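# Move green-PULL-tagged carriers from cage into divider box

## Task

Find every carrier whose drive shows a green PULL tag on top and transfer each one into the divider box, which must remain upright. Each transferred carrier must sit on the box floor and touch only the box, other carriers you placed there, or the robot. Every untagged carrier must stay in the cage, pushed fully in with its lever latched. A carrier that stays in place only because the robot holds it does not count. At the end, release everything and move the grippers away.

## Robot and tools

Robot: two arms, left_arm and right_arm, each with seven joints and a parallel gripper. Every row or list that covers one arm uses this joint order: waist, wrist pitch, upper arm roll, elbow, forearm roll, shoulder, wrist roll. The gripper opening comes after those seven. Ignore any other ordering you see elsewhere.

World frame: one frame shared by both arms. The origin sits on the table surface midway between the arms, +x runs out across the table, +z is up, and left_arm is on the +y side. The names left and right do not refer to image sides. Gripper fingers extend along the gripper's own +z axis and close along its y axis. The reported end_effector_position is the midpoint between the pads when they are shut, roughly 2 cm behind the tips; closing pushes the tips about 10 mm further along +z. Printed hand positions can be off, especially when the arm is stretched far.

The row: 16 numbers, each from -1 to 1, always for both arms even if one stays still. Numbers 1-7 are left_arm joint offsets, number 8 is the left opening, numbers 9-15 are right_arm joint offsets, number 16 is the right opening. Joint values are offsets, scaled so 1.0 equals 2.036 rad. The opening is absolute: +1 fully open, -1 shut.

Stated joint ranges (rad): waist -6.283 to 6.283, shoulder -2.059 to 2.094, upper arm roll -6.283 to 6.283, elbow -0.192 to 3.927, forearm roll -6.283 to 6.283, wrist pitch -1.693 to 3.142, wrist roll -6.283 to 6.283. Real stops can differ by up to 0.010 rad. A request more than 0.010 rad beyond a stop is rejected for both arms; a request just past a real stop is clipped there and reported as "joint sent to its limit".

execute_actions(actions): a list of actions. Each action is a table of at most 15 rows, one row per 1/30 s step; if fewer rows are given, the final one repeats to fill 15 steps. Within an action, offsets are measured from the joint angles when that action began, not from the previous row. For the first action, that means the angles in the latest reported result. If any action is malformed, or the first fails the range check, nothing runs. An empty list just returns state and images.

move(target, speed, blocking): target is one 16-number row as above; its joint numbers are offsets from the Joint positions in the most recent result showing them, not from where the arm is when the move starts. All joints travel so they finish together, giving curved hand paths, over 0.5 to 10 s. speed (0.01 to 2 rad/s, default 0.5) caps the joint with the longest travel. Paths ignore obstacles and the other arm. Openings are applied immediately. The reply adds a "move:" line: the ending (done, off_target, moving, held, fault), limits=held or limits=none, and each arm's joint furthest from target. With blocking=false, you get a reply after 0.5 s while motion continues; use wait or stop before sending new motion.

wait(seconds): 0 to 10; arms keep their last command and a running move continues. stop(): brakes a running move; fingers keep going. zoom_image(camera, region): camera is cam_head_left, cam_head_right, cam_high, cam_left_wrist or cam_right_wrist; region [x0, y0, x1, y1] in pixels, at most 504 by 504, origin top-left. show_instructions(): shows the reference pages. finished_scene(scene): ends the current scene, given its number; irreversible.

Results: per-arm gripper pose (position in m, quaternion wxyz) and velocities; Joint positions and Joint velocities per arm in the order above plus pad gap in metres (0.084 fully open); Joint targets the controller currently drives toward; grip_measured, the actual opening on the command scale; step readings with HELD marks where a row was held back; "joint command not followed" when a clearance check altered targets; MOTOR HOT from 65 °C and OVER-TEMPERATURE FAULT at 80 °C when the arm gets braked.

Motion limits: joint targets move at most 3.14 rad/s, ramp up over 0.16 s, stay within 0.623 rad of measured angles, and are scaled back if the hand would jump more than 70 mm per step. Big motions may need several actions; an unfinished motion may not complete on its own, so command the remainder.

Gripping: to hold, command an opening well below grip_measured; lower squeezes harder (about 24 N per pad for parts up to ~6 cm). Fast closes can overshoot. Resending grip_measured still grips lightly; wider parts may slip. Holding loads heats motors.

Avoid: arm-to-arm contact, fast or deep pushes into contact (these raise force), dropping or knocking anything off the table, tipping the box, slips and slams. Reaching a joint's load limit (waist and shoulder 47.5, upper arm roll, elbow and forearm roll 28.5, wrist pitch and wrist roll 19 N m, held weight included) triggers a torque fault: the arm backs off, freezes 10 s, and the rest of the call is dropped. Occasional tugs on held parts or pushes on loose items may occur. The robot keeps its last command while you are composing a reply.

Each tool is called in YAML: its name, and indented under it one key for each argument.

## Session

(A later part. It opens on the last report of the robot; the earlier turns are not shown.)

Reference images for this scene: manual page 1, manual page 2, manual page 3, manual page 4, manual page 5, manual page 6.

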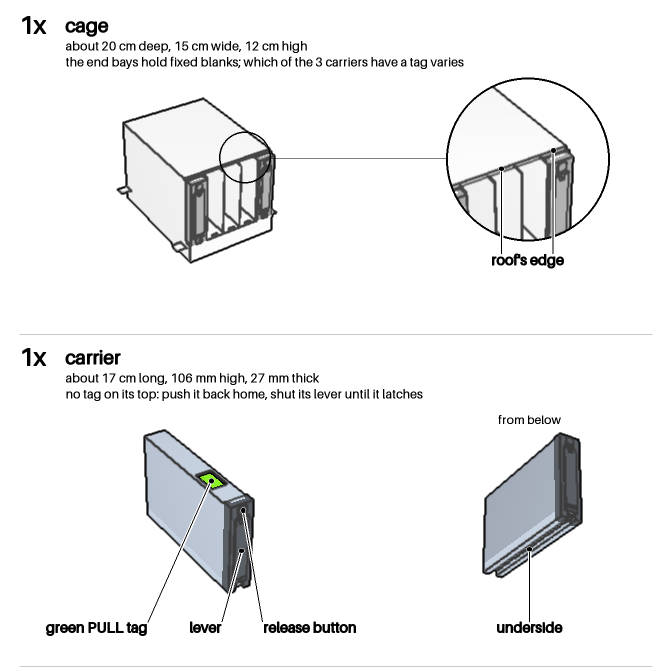

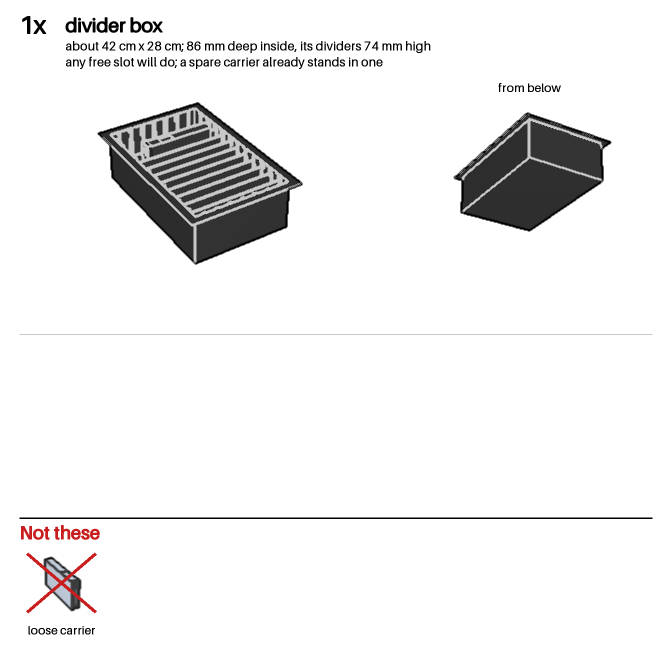

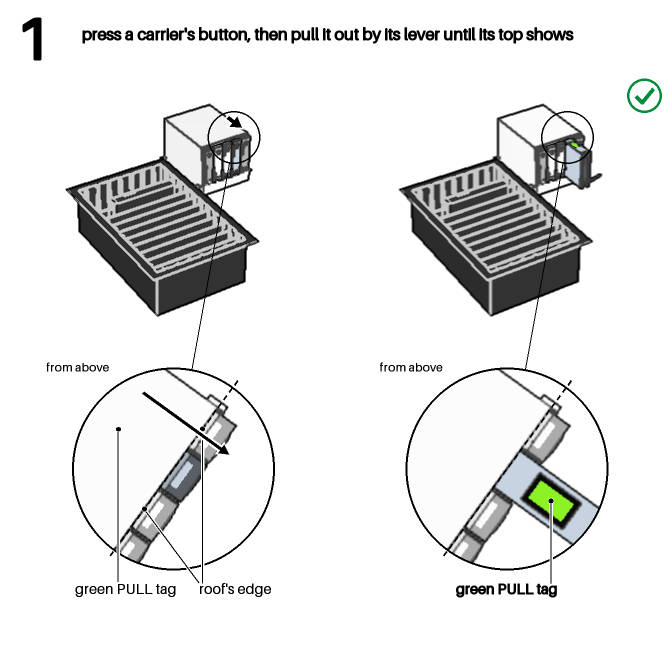

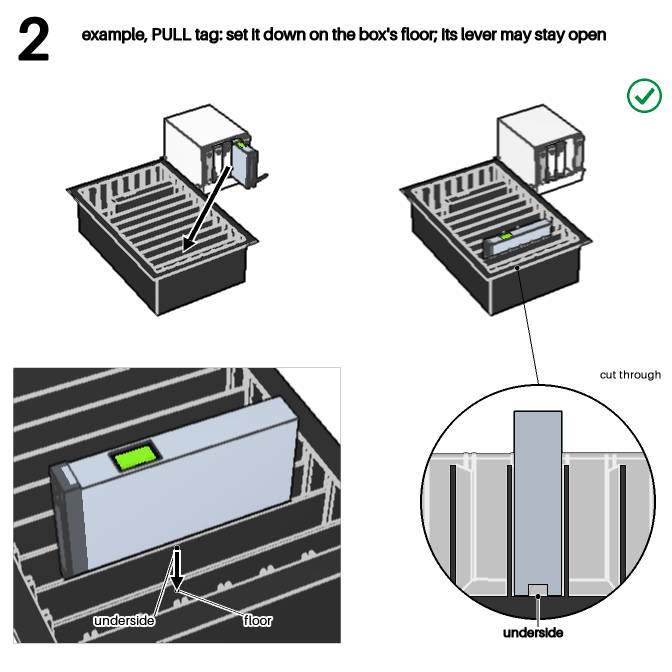

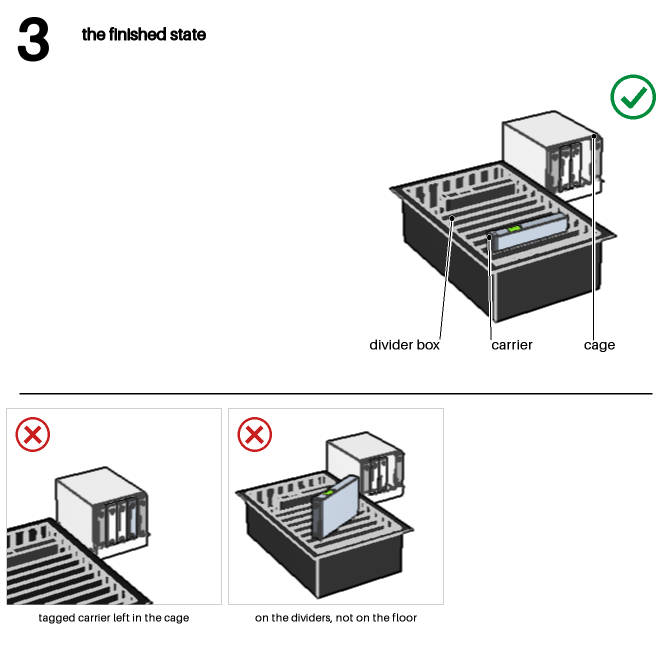

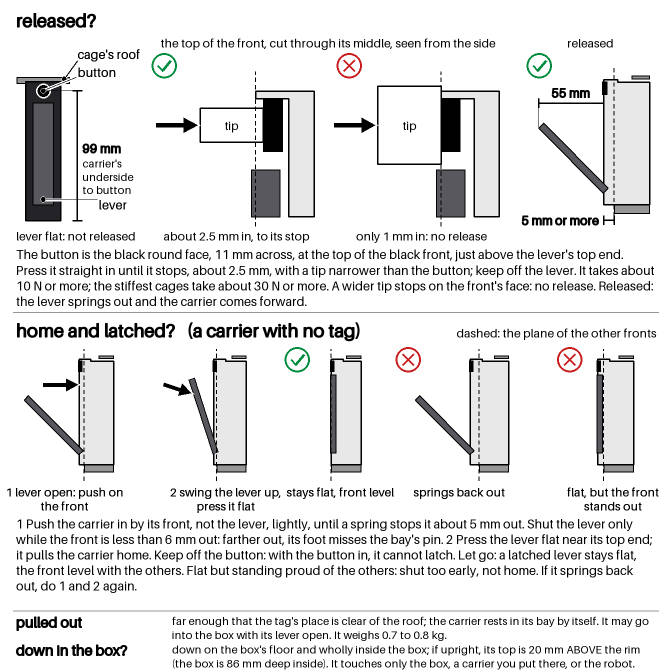

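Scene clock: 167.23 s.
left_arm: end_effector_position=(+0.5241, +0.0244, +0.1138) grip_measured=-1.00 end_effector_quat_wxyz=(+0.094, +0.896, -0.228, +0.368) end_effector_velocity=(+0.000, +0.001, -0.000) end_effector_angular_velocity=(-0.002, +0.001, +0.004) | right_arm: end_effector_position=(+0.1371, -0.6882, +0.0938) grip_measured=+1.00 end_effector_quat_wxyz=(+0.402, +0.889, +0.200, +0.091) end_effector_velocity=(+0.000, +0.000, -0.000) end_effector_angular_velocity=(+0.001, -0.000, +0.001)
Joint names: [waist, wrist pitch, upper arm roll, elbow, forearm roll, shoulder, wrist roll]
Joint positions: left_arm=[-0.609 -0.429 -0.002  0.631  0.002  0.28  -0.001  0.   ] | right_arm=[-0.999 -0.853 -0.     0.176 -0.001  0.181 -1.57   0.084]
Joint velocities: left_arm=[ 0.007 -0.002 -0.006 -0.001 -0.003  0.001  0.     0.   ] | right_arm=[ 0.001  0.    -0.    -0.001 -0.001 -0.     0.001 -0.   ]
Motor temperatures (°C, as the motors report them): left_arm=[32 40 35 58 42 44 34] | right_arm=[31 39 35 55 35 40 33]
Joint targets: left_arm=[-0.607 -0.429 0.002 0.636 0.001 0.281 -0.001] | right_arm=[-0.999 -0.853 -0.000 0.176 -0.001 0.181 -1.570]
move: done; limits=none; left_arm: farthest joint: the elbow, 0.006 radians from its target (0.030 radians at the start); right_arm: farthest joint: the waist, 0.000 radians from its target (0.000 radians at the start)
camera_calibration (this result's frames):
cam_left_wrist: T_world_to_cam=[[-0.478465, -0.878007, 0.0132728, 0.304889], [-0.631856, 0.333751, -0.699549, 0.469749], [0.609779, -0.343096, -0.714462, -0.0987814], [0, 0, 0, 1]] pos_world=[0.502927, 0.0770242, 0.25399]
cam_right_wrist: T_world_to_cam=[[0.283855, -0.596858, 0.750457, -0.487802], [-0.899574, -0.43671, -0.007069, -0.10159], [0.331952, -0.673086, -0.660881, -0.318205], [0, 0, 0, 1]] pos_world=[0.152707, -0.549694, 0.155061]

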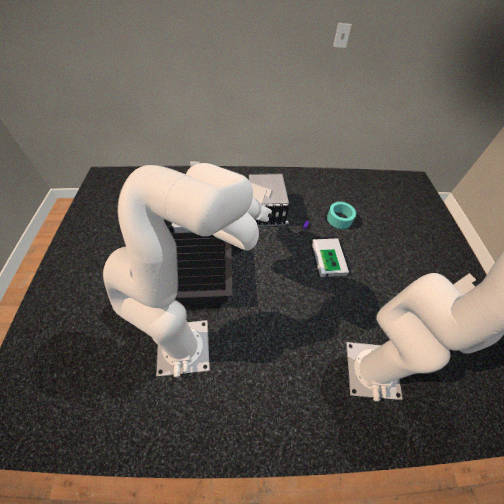

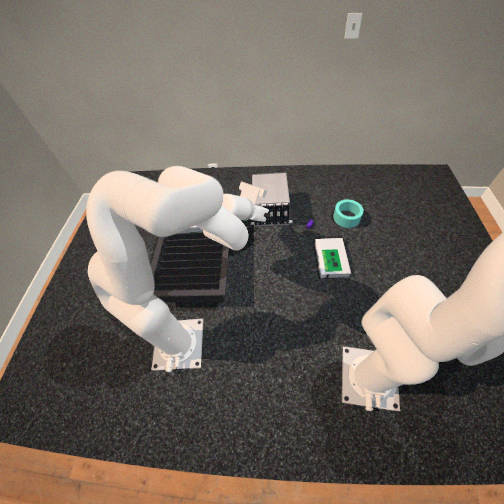

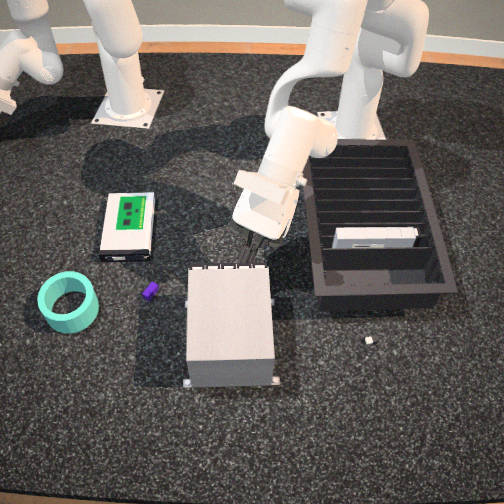

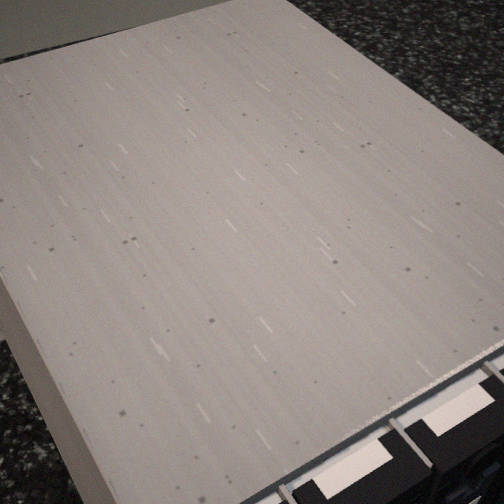

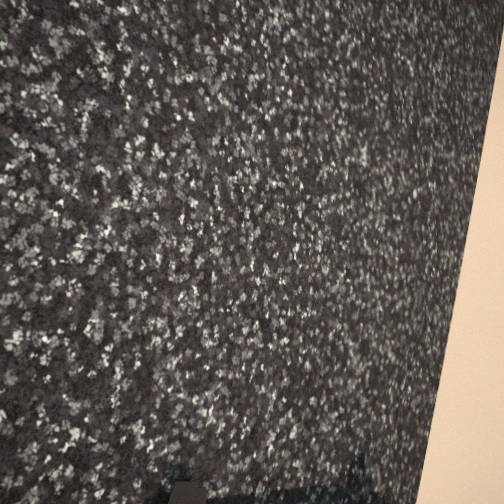

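move:
  target: [-0.0351,-0.0372,0.001,-0.094,-0.0005,-0.0594,0,-1, 0,0,0,0,0,0,0,1]
  speed: 0.25

Scene clock: 178.60 s.
left_arm: end_effector_position=(+0.4595, +0.0205, +0.1163) grip_measured=-1.00 end_effector_quat_wxyz=(+0.107, +0.887, -0.258, +0.367) end_effector_velocity=(-0.002, -0.000, -0.001) end_effector_angular_velocity=(+0.001, +0.002, -0.002) | right_arm: end_effector_position=(+0.1371, -0.6882, +0.0938) grip_measured=+1.00 end_effector_quat_wxyz=(+0.402, +0.889, +0.200, +0.091) end_effector_velocity=(-0.001, +0.000, -0.000) end_effector_angular_velocity=(+0.000, -0.001, -0.002)
Joint names: [waist, wrist pitch, upper arm roll, elbow, forearm roll, shoulder, wrist roll]
Joint positions: left_arm=[-0.68  -0.505 -0.     0.44   0.001  0.16  -0.001  0.   ] | right_arm=[-0.999 -0.853 -0.     0.176 -0.001  0.181 -1.57   0.084]
Joint velocities: left_arm=[-0.003 -0.     0.001 -0.004  0.    -0.002 -0.001  0.   ] | right_arm=[-0.002 -0.001 -0.    -0.001 -0.001 -0.     0.001 -0.   ]
Motor temperatures (°C, as the motors report them): left_arm=[33 41 38 64 42 44 34] | right_arm=[31 39 35 55 35 40 33]
Joint targets: left_arm=[-0.680 -0.505 -0.000 0.440 0.001 0.159 -0.001] | right_arm=[-0.999 -0.853 -0.000 0.176 -0.001 0.181 -1.570]
MOTOR HOT: a motor of the left arm reached 65 °C. Now the hottest motor of the left arm, the elbow, reports 64 °C. The temperature limit of the motors' drives, at which the controller stops that arm, is 80 °C. To cool a motor, set the load down, stop pushing, or move to a pose that needs little force.
move: done; limits=none; left_arm: farthest joint: the waist, 0.001 radians from its target (0.074 radians at the start); right_arm: farthest joint: the waist, 0.000 radians from its target (0.000 radians at the start)
camera_calibration (this result's frames):
cam_left_wrist: T_world_to_cam=[[-0.537321, -0.843277, 0.0130388, 0.296874], [-0.604346, 0.374202, -0.703377, 0.418997], [0.588262, -0.385819, -0.710698, -0.0486824], [0, 0, 0, 1]] pos_world=[0.441374, 0.074775, 0.256244]
cam_right_wrist: T_world_to_cam=[[0.283856, -0.596858, 0.750457, -0.487802], [-0.899574, -0.43671, -0.00706891, -0.10159], [0.331952, -0.673085, -0.660881, -0.318205], [0, 0, 0, 1]] pos_world=[0.152707, -0.549694, 0.155061]

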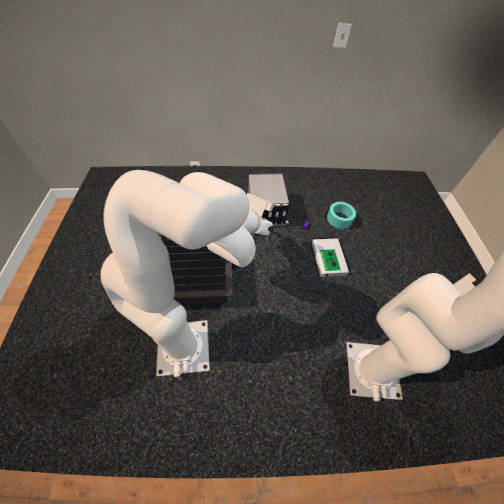

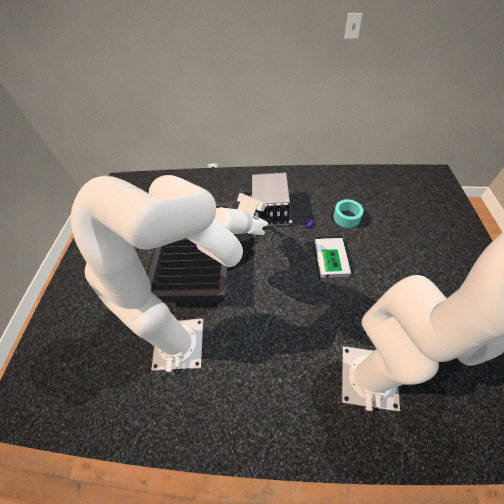

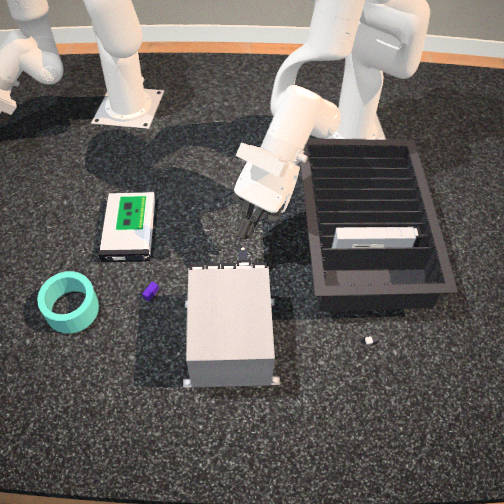

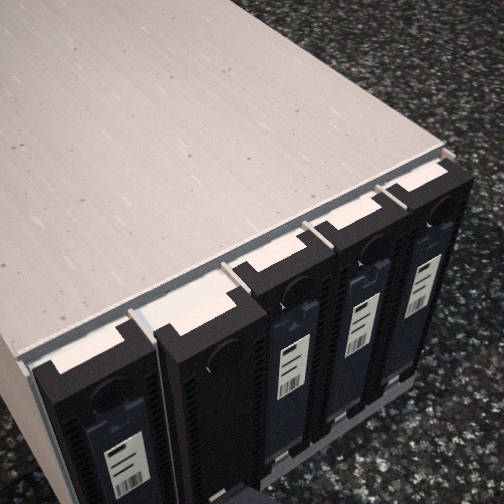

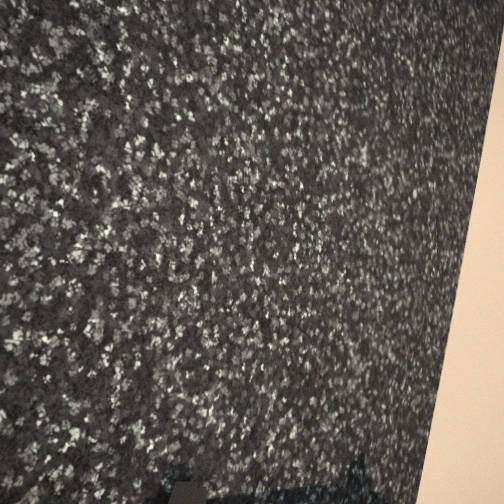

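move:
  target: [-0.018,0.0462,0,0.1182,0,0.0719,0,-1, 0,0,0,0,0,0,0,1]
  speed: 0.3

Scene clock: 197.30 s.
left_arm: end_effector_position=(+0.5055, -0.0333, +0.1162) grip_measured=-1.00 end_effector_quat_wxyz=(+0.114, +0.882, -0.275, +0.365) end_effector_velocity=(+0.000, -0.001, -0.000) end_effector_angular_velocity=(+0.000, +0.001, -0.002) | right_arm: end_effector_position=(+0.1371, -0.6882, +0.0938) grip_measured=+1.00 end_effector_quat_wxyz=(+0.402, +0.889, +0.200, +0.091) end_effector_velocity=(+0.000, -0.000, +0.000) end_effector_angular_velocity=(-0.002, -0.000, +0.000)
Joint names: [waist, wrist pitch, upper arm roll, elbow, forearm roll, shoulder, wrist roll]
Joint positions: left_arm=[-0.716 -0.411 -0.     0.68   0.001  0.306 -0.001  0.   ] | right_arm=[-0.999 -0.853 -0.     0.176 -0.001  0.181 -1.57   0.084]
Joint velocities: left_arm=[-0.     0.003 -0.002  0.003  0.     0.002 -0.     0.   ] | right_arm=[-0.    -0.001  0.     0.001 -0.     0.    -0.001  0.   ]
Motor temperatures (°C, as the motors report them): left_arm=[33 40 35 57 42 44 34] | right_arm=[31 39 35 54 35 40 33]
Joint targets: left_arm=[-0.716 -0.411 -0.000 0.681 0.001 0.306 -0.001] | right_arm=[-0.999 -0.853 -0.000 0.176 -0.001 0.181 -1.570]
MOTOR HOT: cleared. Now the hottest motor of the left arm, the elbow, reports 57 °C.
move: done; limits=none; left_arm: farthest joint: the shoulder, 0.001 radians from its target (0.147 radians at the start); right_arm: farthest joint: the waist, 0.000 radians from its target (0.000 radians at the start)
camera_calibration (this result's frames):
cam_left_wrist: T_world_to_cam=[[-0.567732, -0.823111, 0.0130317, 0.292238], [-0.590206, 0.395951, -0.703477, 0.460466], [0.57388, -0.407078, -0.710598, -0.0899191], [0, 0, 0, 1]] pos_world=[0.489285, 0.0216185, 0.256222]
cam_right_wrist: T_world_to_cam=[[0.283856, -0.596858, 0.750457, -0.487802], [-0.899574, -0.43671, -0.00706897, -0.10159], [0.331952, -0.673086, -0.660881, -0.318205], [0, 0, 0, 1]] pos_world=[0.152707, -0.549694, 0.155061]

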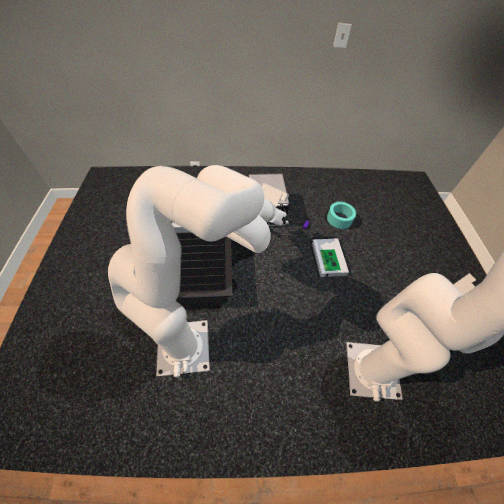

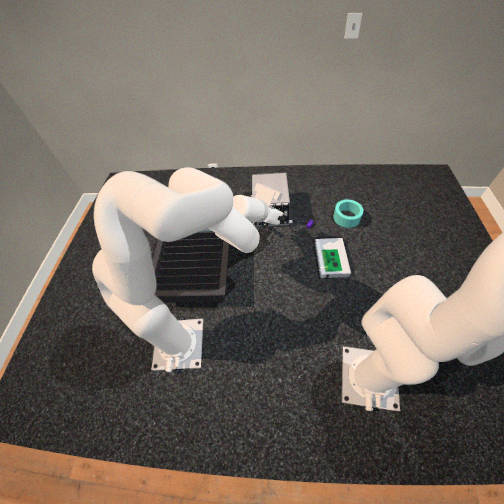

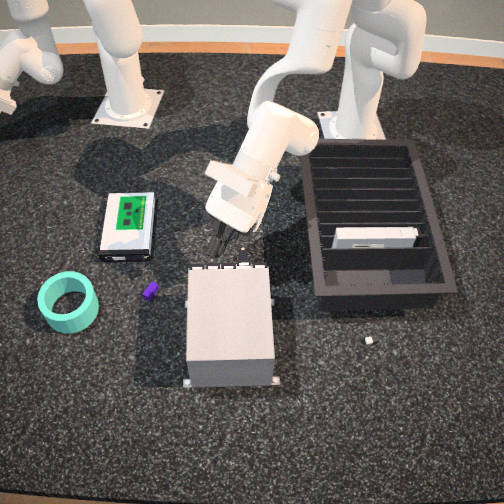

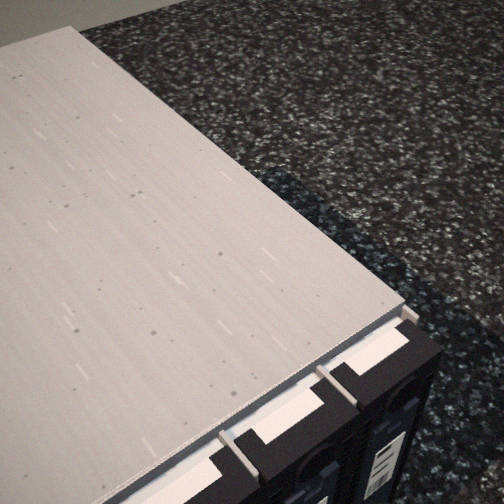

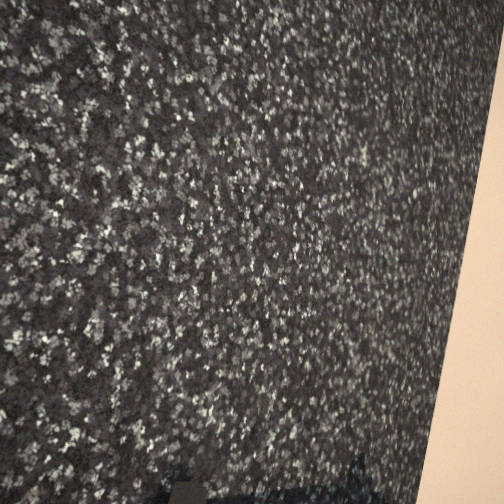

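move:
  target: [0.0126,0.015,0,0.0363,0,0.0212,0,-1, 0,0,0,0,0,0,0,1]
  speed: 0.04

move:
  target: [-0.0285,-0.0334,0.001,-0.081,0,-0.048,0,-1, 0,0,0,0,0,0,0,1]
  speed: 0.25

Scene clock: 206.83 s.
left_arm: end_effector_position=(+0.5275, -0.0339, +0.1149) grip_measured=-1.00 end_effector_quat_wxyz=(+0.110, +0.886, -0.266, +0.365) end_effector_velocity=(+0.002, -0.000, +0.001) end_effector_angular_velocity=(-0.001, -0.002, +0.002) | right_arm: end_effector_position=(+0.1371, -0.6882, +0.0938) grip_measured=+1.00 end_effector_quat_wxyz=(+0.402, +0.889, +0.200, +0.091) end_effector_velocity=(+0.001, +0.000, +0.000) end_effector_angular_velocity=(-0.001, -0.001, +0.003)
Joint names: [waist, wrist pitch, upper arm roll, elbow, forearm roll, shoulder, wrist roll]
Joint positions: left_arm=[-0.692 -0.38  -0.003  0.751  0.001  0.348 -0.     0.   ] | right_arm=[-0.999 -0.853 -0.     0.176 -0.001  0.181 -1.57   0.084]
Joint velocities: left_arm=[ 0.001  0.001  0.001  0.007 -0.     0.003 -0.     0.   ] | right_arm=[ 0.001 -0.001 -0.     0.    -0.002 -0.     0.     0.   ]
Motor temperatures (°C, as the motors report them): left_arm=[32 40 35 56 42 44 34] | right_arm=[31 39 35 54 35 40 33]
Joint targets: left_arm=[-0.691 -0.380 -0.000 0.754 0.001 0.349 -0.001] | right_arm=[-0.999 -0.853 -0.000 0.176 -0.001 0.181 -1.570]
move: done; limits=none; left_arm: farthest joint: the upper arm roll, 0.003 radians from its target (0.000 radians at the start); right_arm: farthest joint: the waist, 0.000 radians from its target (0.000 radians at the start)
camera_calibration (this result's frames):
cam_left_wrist: T_world_to_cam=[[-0.550864, -0.834483, 0.0137076, 0.294973], [-0.600467, 0.38487, -0.700938, 0.477488], [0.579645, -0.394352, -0.71309, -0.106078], [0, 0, 0, 1]] pos_world=[0.510694, 0.0205466, 0.255003]
cam_right_wrist: T_world_to_cam=[[0.283856, -0.596858, 0.750457, -0.487802], [-0.899574, -0.43671, -0.00706896, -0.10159], [0.331952, -0.673086, -0.660881, -0.318205], [0, 0, 0, 1]] pos_world=[0.152707, -0.549694, 0.155061]

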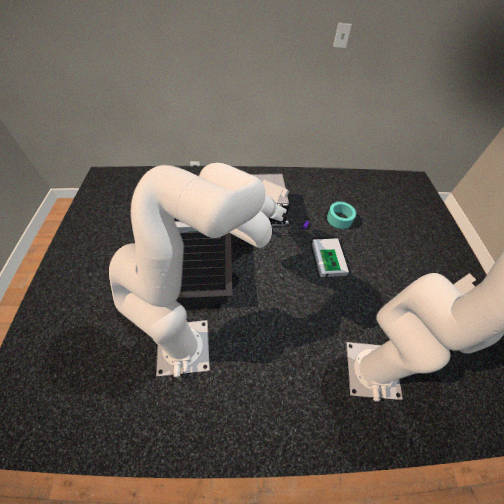

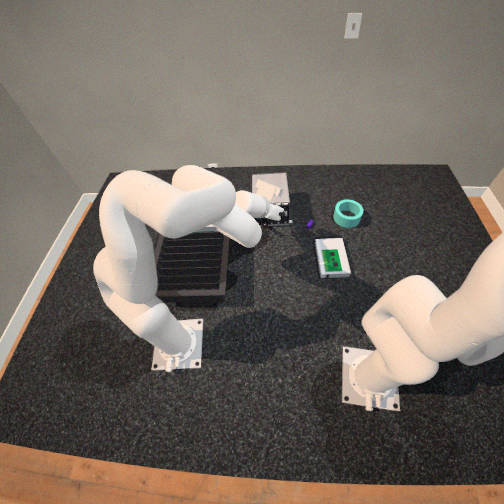

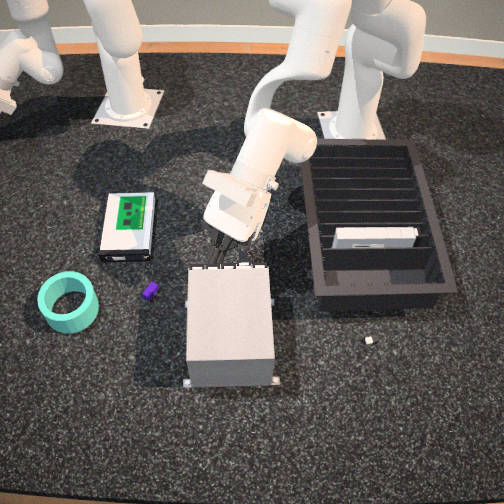

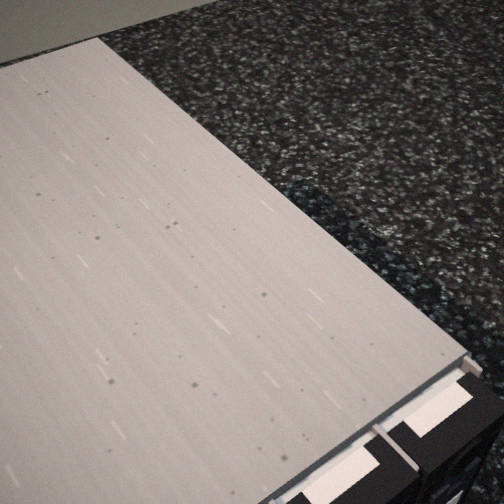

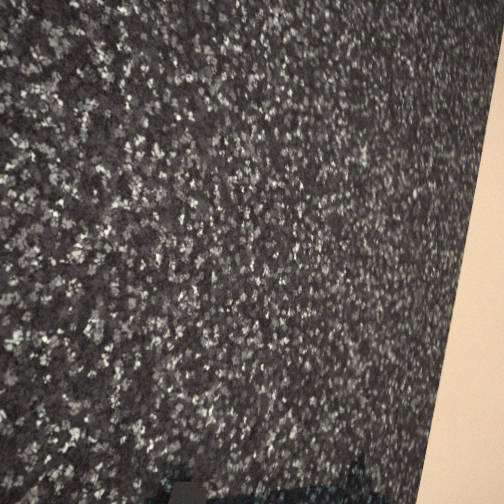

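Scene clock: 208.03 s.
left_arm: end_effector_position=(+0.4725, -0.0337, +0.1153) grip_measured=-1.00 end_effector_quat_wxyz=(+0.120, +0.878, -0.290, +0.362) end_effector_velocity=(-0.001, +0.000, -0.000) end_effector_angular_velocity=(+0.001, +0.001, -0.002) | right_arm: end_effector_position=(+0.1371, -0.6882, +0.0938) grip_measured=+1.00 end_effector_quat_wxyz=(+0.402, +0.889, +0.200, +0.091) end_effector_velocity=(+0.001, +0.000, +0.000) end_effector_angular_velocity=(-0.002, -0.001, +0.003)
Joint names: [waist, wrist pitch, upper arm roll, elbow, forearm roll, shoulder, wrist roll]
Joint positions: left_arm=[-0.75  -0.448 -0.001  0.586  0.001  0.251 -0.     0.   ] | right_arm=[-0.999 -0.853 -0.     0.176 -0.001  0.181 -1.57   0.084]
Joint velocities: left_arm=[-0.001 -0.     0.    -0.003  0.    -0.002  0.001  0.   ] | right_arm=[ 0.002 -0.002 -0.    -0.    -0.001 -0.001  0.     0.   ]
Motor temperatures (°C, as the motors report them): left_arm=[32 40 35 56 42 44 34] | right_arm=[31 39 35 54 35 40 33]
Joint targets: left_arm=[-0.750 -0.448 -0.001 0.586 0.001 0.250 -0.000] | right_arm=[-0.999 -0.853 -0.000 0.176 -0.001 0.181 -1.570]
move: done; limits=none; left_arm: farthest joint: the waist, 0.000 radians from its target (0.058 radians at the start); right_arm: farthest joint: the waist, 0.000 radians from its target (0.000 radians at the start)
camera_calibration (this result's frames):
cam_left_wrist: T_world_to_cam=[[-0.596617, -0.802421, 0.0129532, 0.287633], [-0.577215, 0.417846, -0.701589, 0.434861], [0.557558, -0.426057, -0.712464, -0.0645271], [0, 0, 0, 1]] pos_world=[0.458593, 0.0216059, 0.255395]
cam_right_wrist: T_world_to_cam=[[0.283856, -0.596858, 0.750457, -0.487802], [-0.899574, -0.43671, -0.00706898, -0.10159], [0.331952, -0.673086, -0.660881, -0.318205], [0, 0, 0, 1]] pos_world=[0.152707, -0.549694, 0.155061]

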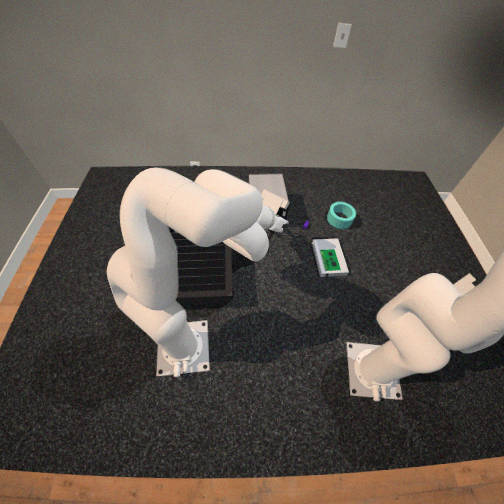

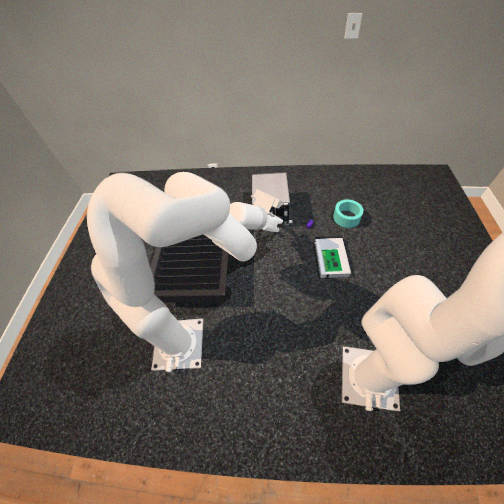

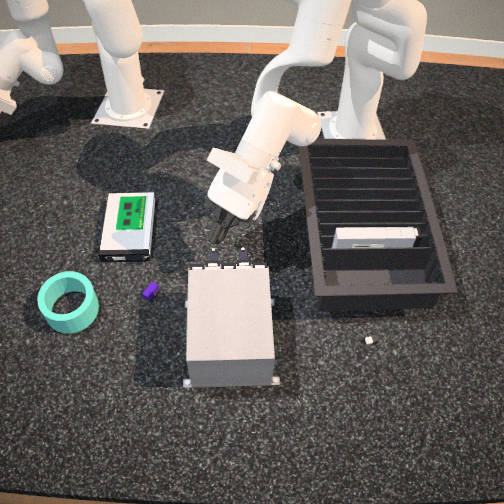

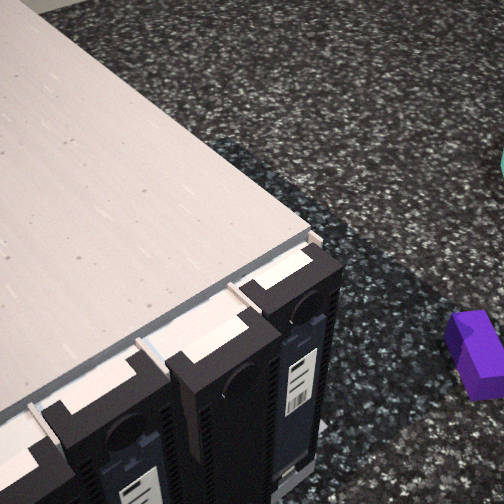

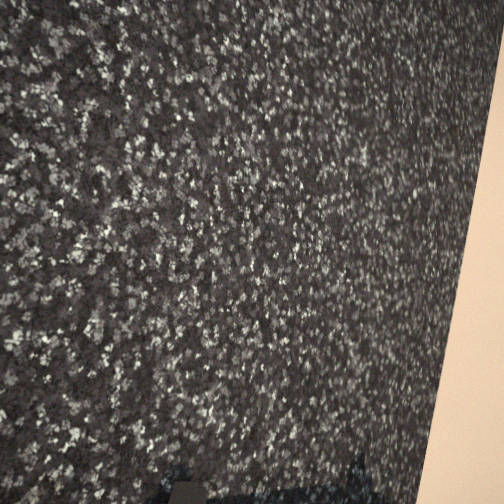

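move:
  target: [-0.0024,0.645,0,0.1783,0,-0.0822,-0.3435,-1, 0,0,0,0,0,0,0,1]
  speed: 0.8

Scene clock: 233.33 s.
left_arm: end_effector_position=(+0.4097, +0.0107, +0.1401) grip_measured=-1.00 end_effector_quat_wxyz=(-0.000, +1.000, +0.028, +0.000) end_effector_velocity=(-0.000, +0.001, +0.000) end_effector_angular_velocity=(+0.002, +0.002, +0.002) | right_arm: end_effector_position=(+0.1371, -0.6882, +0.0938) grip_measured=+1.00 end_effector_quat_wxyz=(+0.402, +0.889, +0.200, +0.091) end_effector_velocity=(+0.000, -0.000, +0.000) end_effector_angular_velocity=(-0.001, -0.000, +0.001)
Joint names: [waist, wrist pitch, upper arm roll, elbow, forearm roll, shoulder, wrist roll]
Joint positions: left_arm=[-0.755  0.865 -0.001  0.949  0.001  0.083 -0.7    0.   ] | right_arm=[-0.999 -0.853 -0.     0.176 -0.001  0.181 -1.57   0.084]
Joint velocities: left_arm=[-0.     0.005  0.001  0.001 -0.    -0.001 -0.001  0.   ] | right_arm=[ 0.    -0.001  0.    -0.    -0.    -0.    -0.001  0.   ]
Motor temperatures (°C, as the motors report them): left_arm=[32 39 34 54 42 44 34] | right_arm=[31 39 35 54 35 40 33]
Joint targets: left_arm=[-0.755 0.865 -0.001 0.949 0.001 0.083 -0.700] | right_arm=[-0.999 -0.853 -0.000 0.176 -0.001 0.181 -1.570]
move: done; limits=none; left_arm: farthest joint: the waist, 0.000 radians from its target (0.004 radians at the start); right_arm: farthest joint: the waist, 0.000 radians from its target (0.000 radians at the start)
camera_calibration (this result's frames):
cam_left_wrist: T_world_to_cam=[[0.0644047, -0.997887, 0.00863248, 0.0173073], [-0.997916, -0.0643674, 0.00452782, 0.476059], [-0.0039626, -0.0089061, -0.999952, 0.272943], [0, 0, 0, 1]] pos_world=[0.475033, 0.0503443, 0.270625]
cam_right_wrist: T_world_to_cam=[[0.283856, -0.596858, 0.750457, -0.487802], [-0.899574, -0.43671, -0.0070689, -0.10159], [0.331952, -0.673086, -0.660881, -0.318205], [0, 0, 0, 1]] pos_world=[0.152707, -0.549694, 0.155061]

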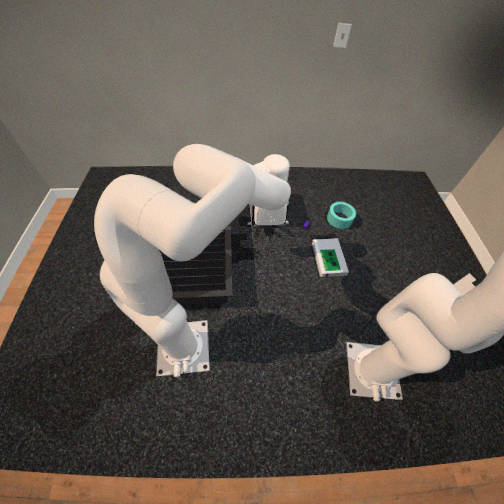

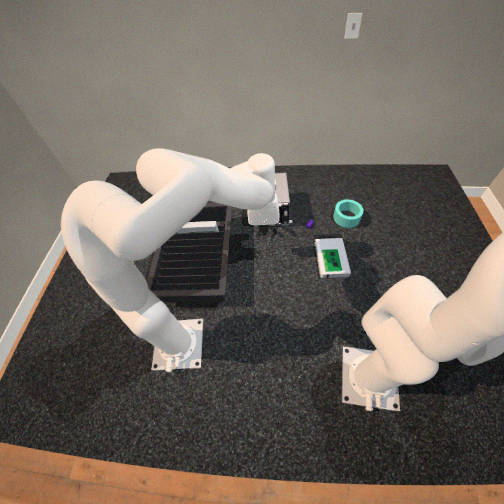

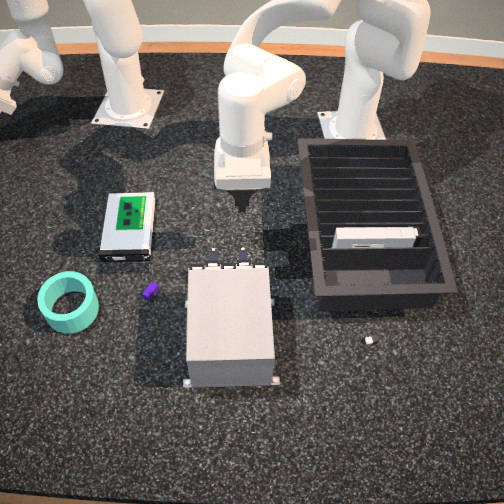

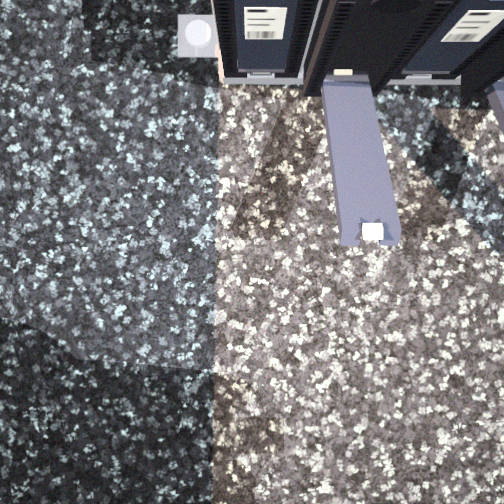

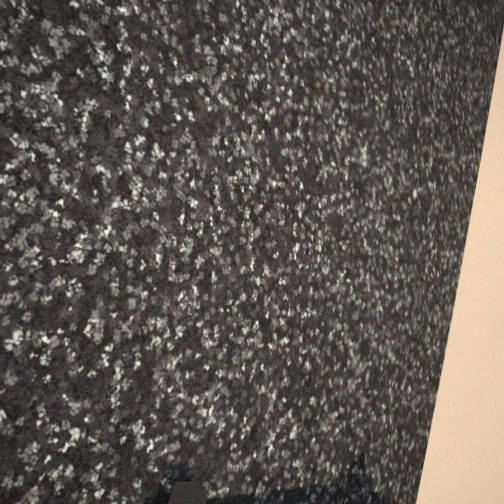

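move:
  target: [0.0514,-0.0526,0,0.107,0,0.1601,0.0517,0, 0,0,0,0,0,0,0,1]
  speed: 0.2

Scene clock: 252.13 s.
left_arm: end_effector_position=(+0.4953, +0.0157, +0.0679) grip_measured=-0.01 end_effector_quat_wxyz=(-0.000, +1.000, +0.027, -0.000) end_effector_velocity=(+0.001, +0.002, -0.002) end_effector_angular_velocity=(+0.001, +0.001, +0.004) | right_arm: end_effector_position=(+0.1371, -0.6882, +0.0938) grip_measured=+1.00 end_effector_quat_wxyz=(+0.402, +0.889, +0.200, +0.091) end_effector_velocity=(+0.000, -0.000, +0.000) end_effector_angular_velocity=(-0.001, -0.001, -0.000)
Joint names: [waist, wrist pitch, upper arm roll, elbow, forearm roll, shoulder, wrist roll]
Joint positions: left_arm=[-0.651  0.758 -0.001  1.167  0.001  0.409 -0.594  0.044] | right_arm=[-0.999 -0.853 -0.     0.176 -0.001  0.181 -1.57   0.084]
Joint velocities: left_arm=[ 0.002 -0.002  0.002  0.    -0.     0.004  0.     0.   ] | right_arm=[-0.    -0.001 -0.     0.    -0.001 -0.     0.001  0.   ]
Motor temperatures (°C, as the motors report them): left_arm=[32 38 34 56 42 44 34] | right_arm=[31 39 35 54 35 40 33]
Joint targets: left_arm=[-0.650 0.758 -0.001 1.167 0.001 0.409 -0.594] | right_arm=[-0.999 -0.853 -0.000 0.176 -0.001 0.181 -1.570]
move: done; limits=none; left_arm: farthest joint: the waist, 0.000 radians from its target (0.105 radians at the start); right_arm: farthest joint: the waist, 0.000 radians from its target (0.000 radians at the start)
camera_calibration (this result's frames):
cam_left_wrist: T_world_to_cam=[[0.063592, -0.997939, 0.00858934, 0.0178333], [-0.997964, -0.0635463, 0.00549204, 0.562087], [-0.0049349, -0.0089211, -0.999948, 0.201638], [0, 0, 0, 1]] pos_world=[0.560804, 0.0553139, 0.198388]
cam_right_wrist: T_world_to_cam=[[0.283856, -0.596858, 0.750457, -0.487802], [-0.899574, -0.43671, -0.00706881, -0.10159], [0.331952, -0.673086, -0.660881, -0.318206], [0, 0, 0, 1]] pos_world=[0.152707, -0.549694, 0.155061]

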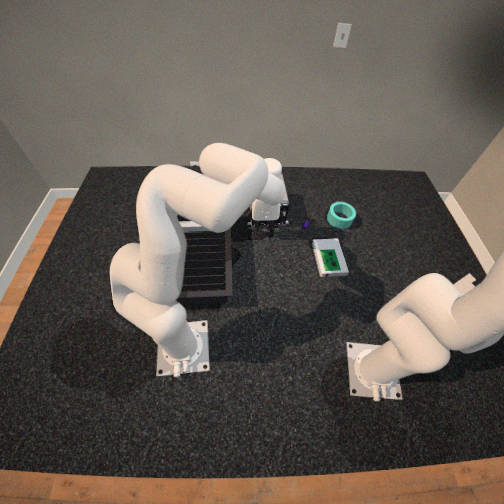

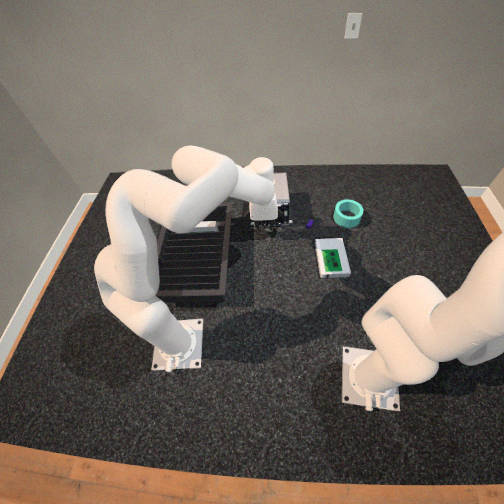

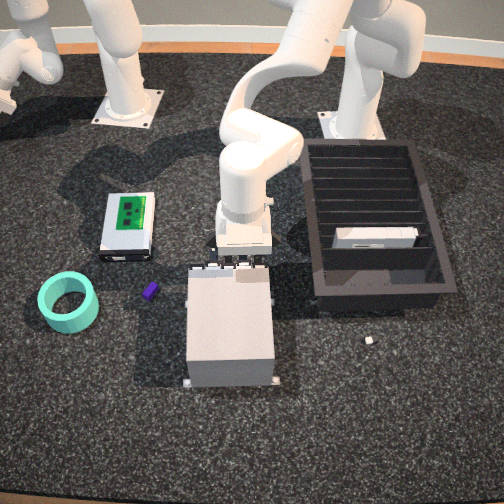

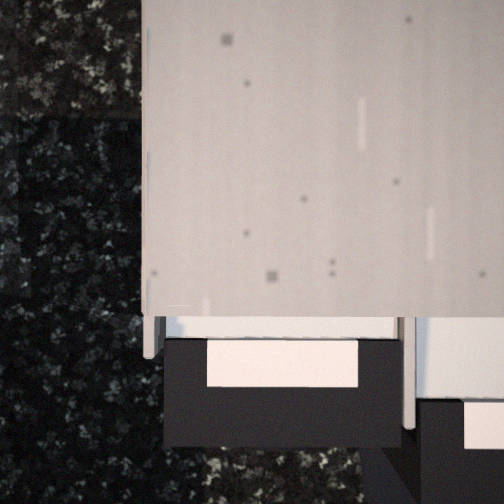

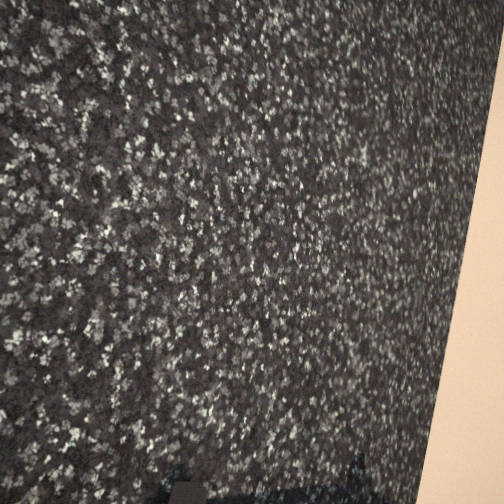

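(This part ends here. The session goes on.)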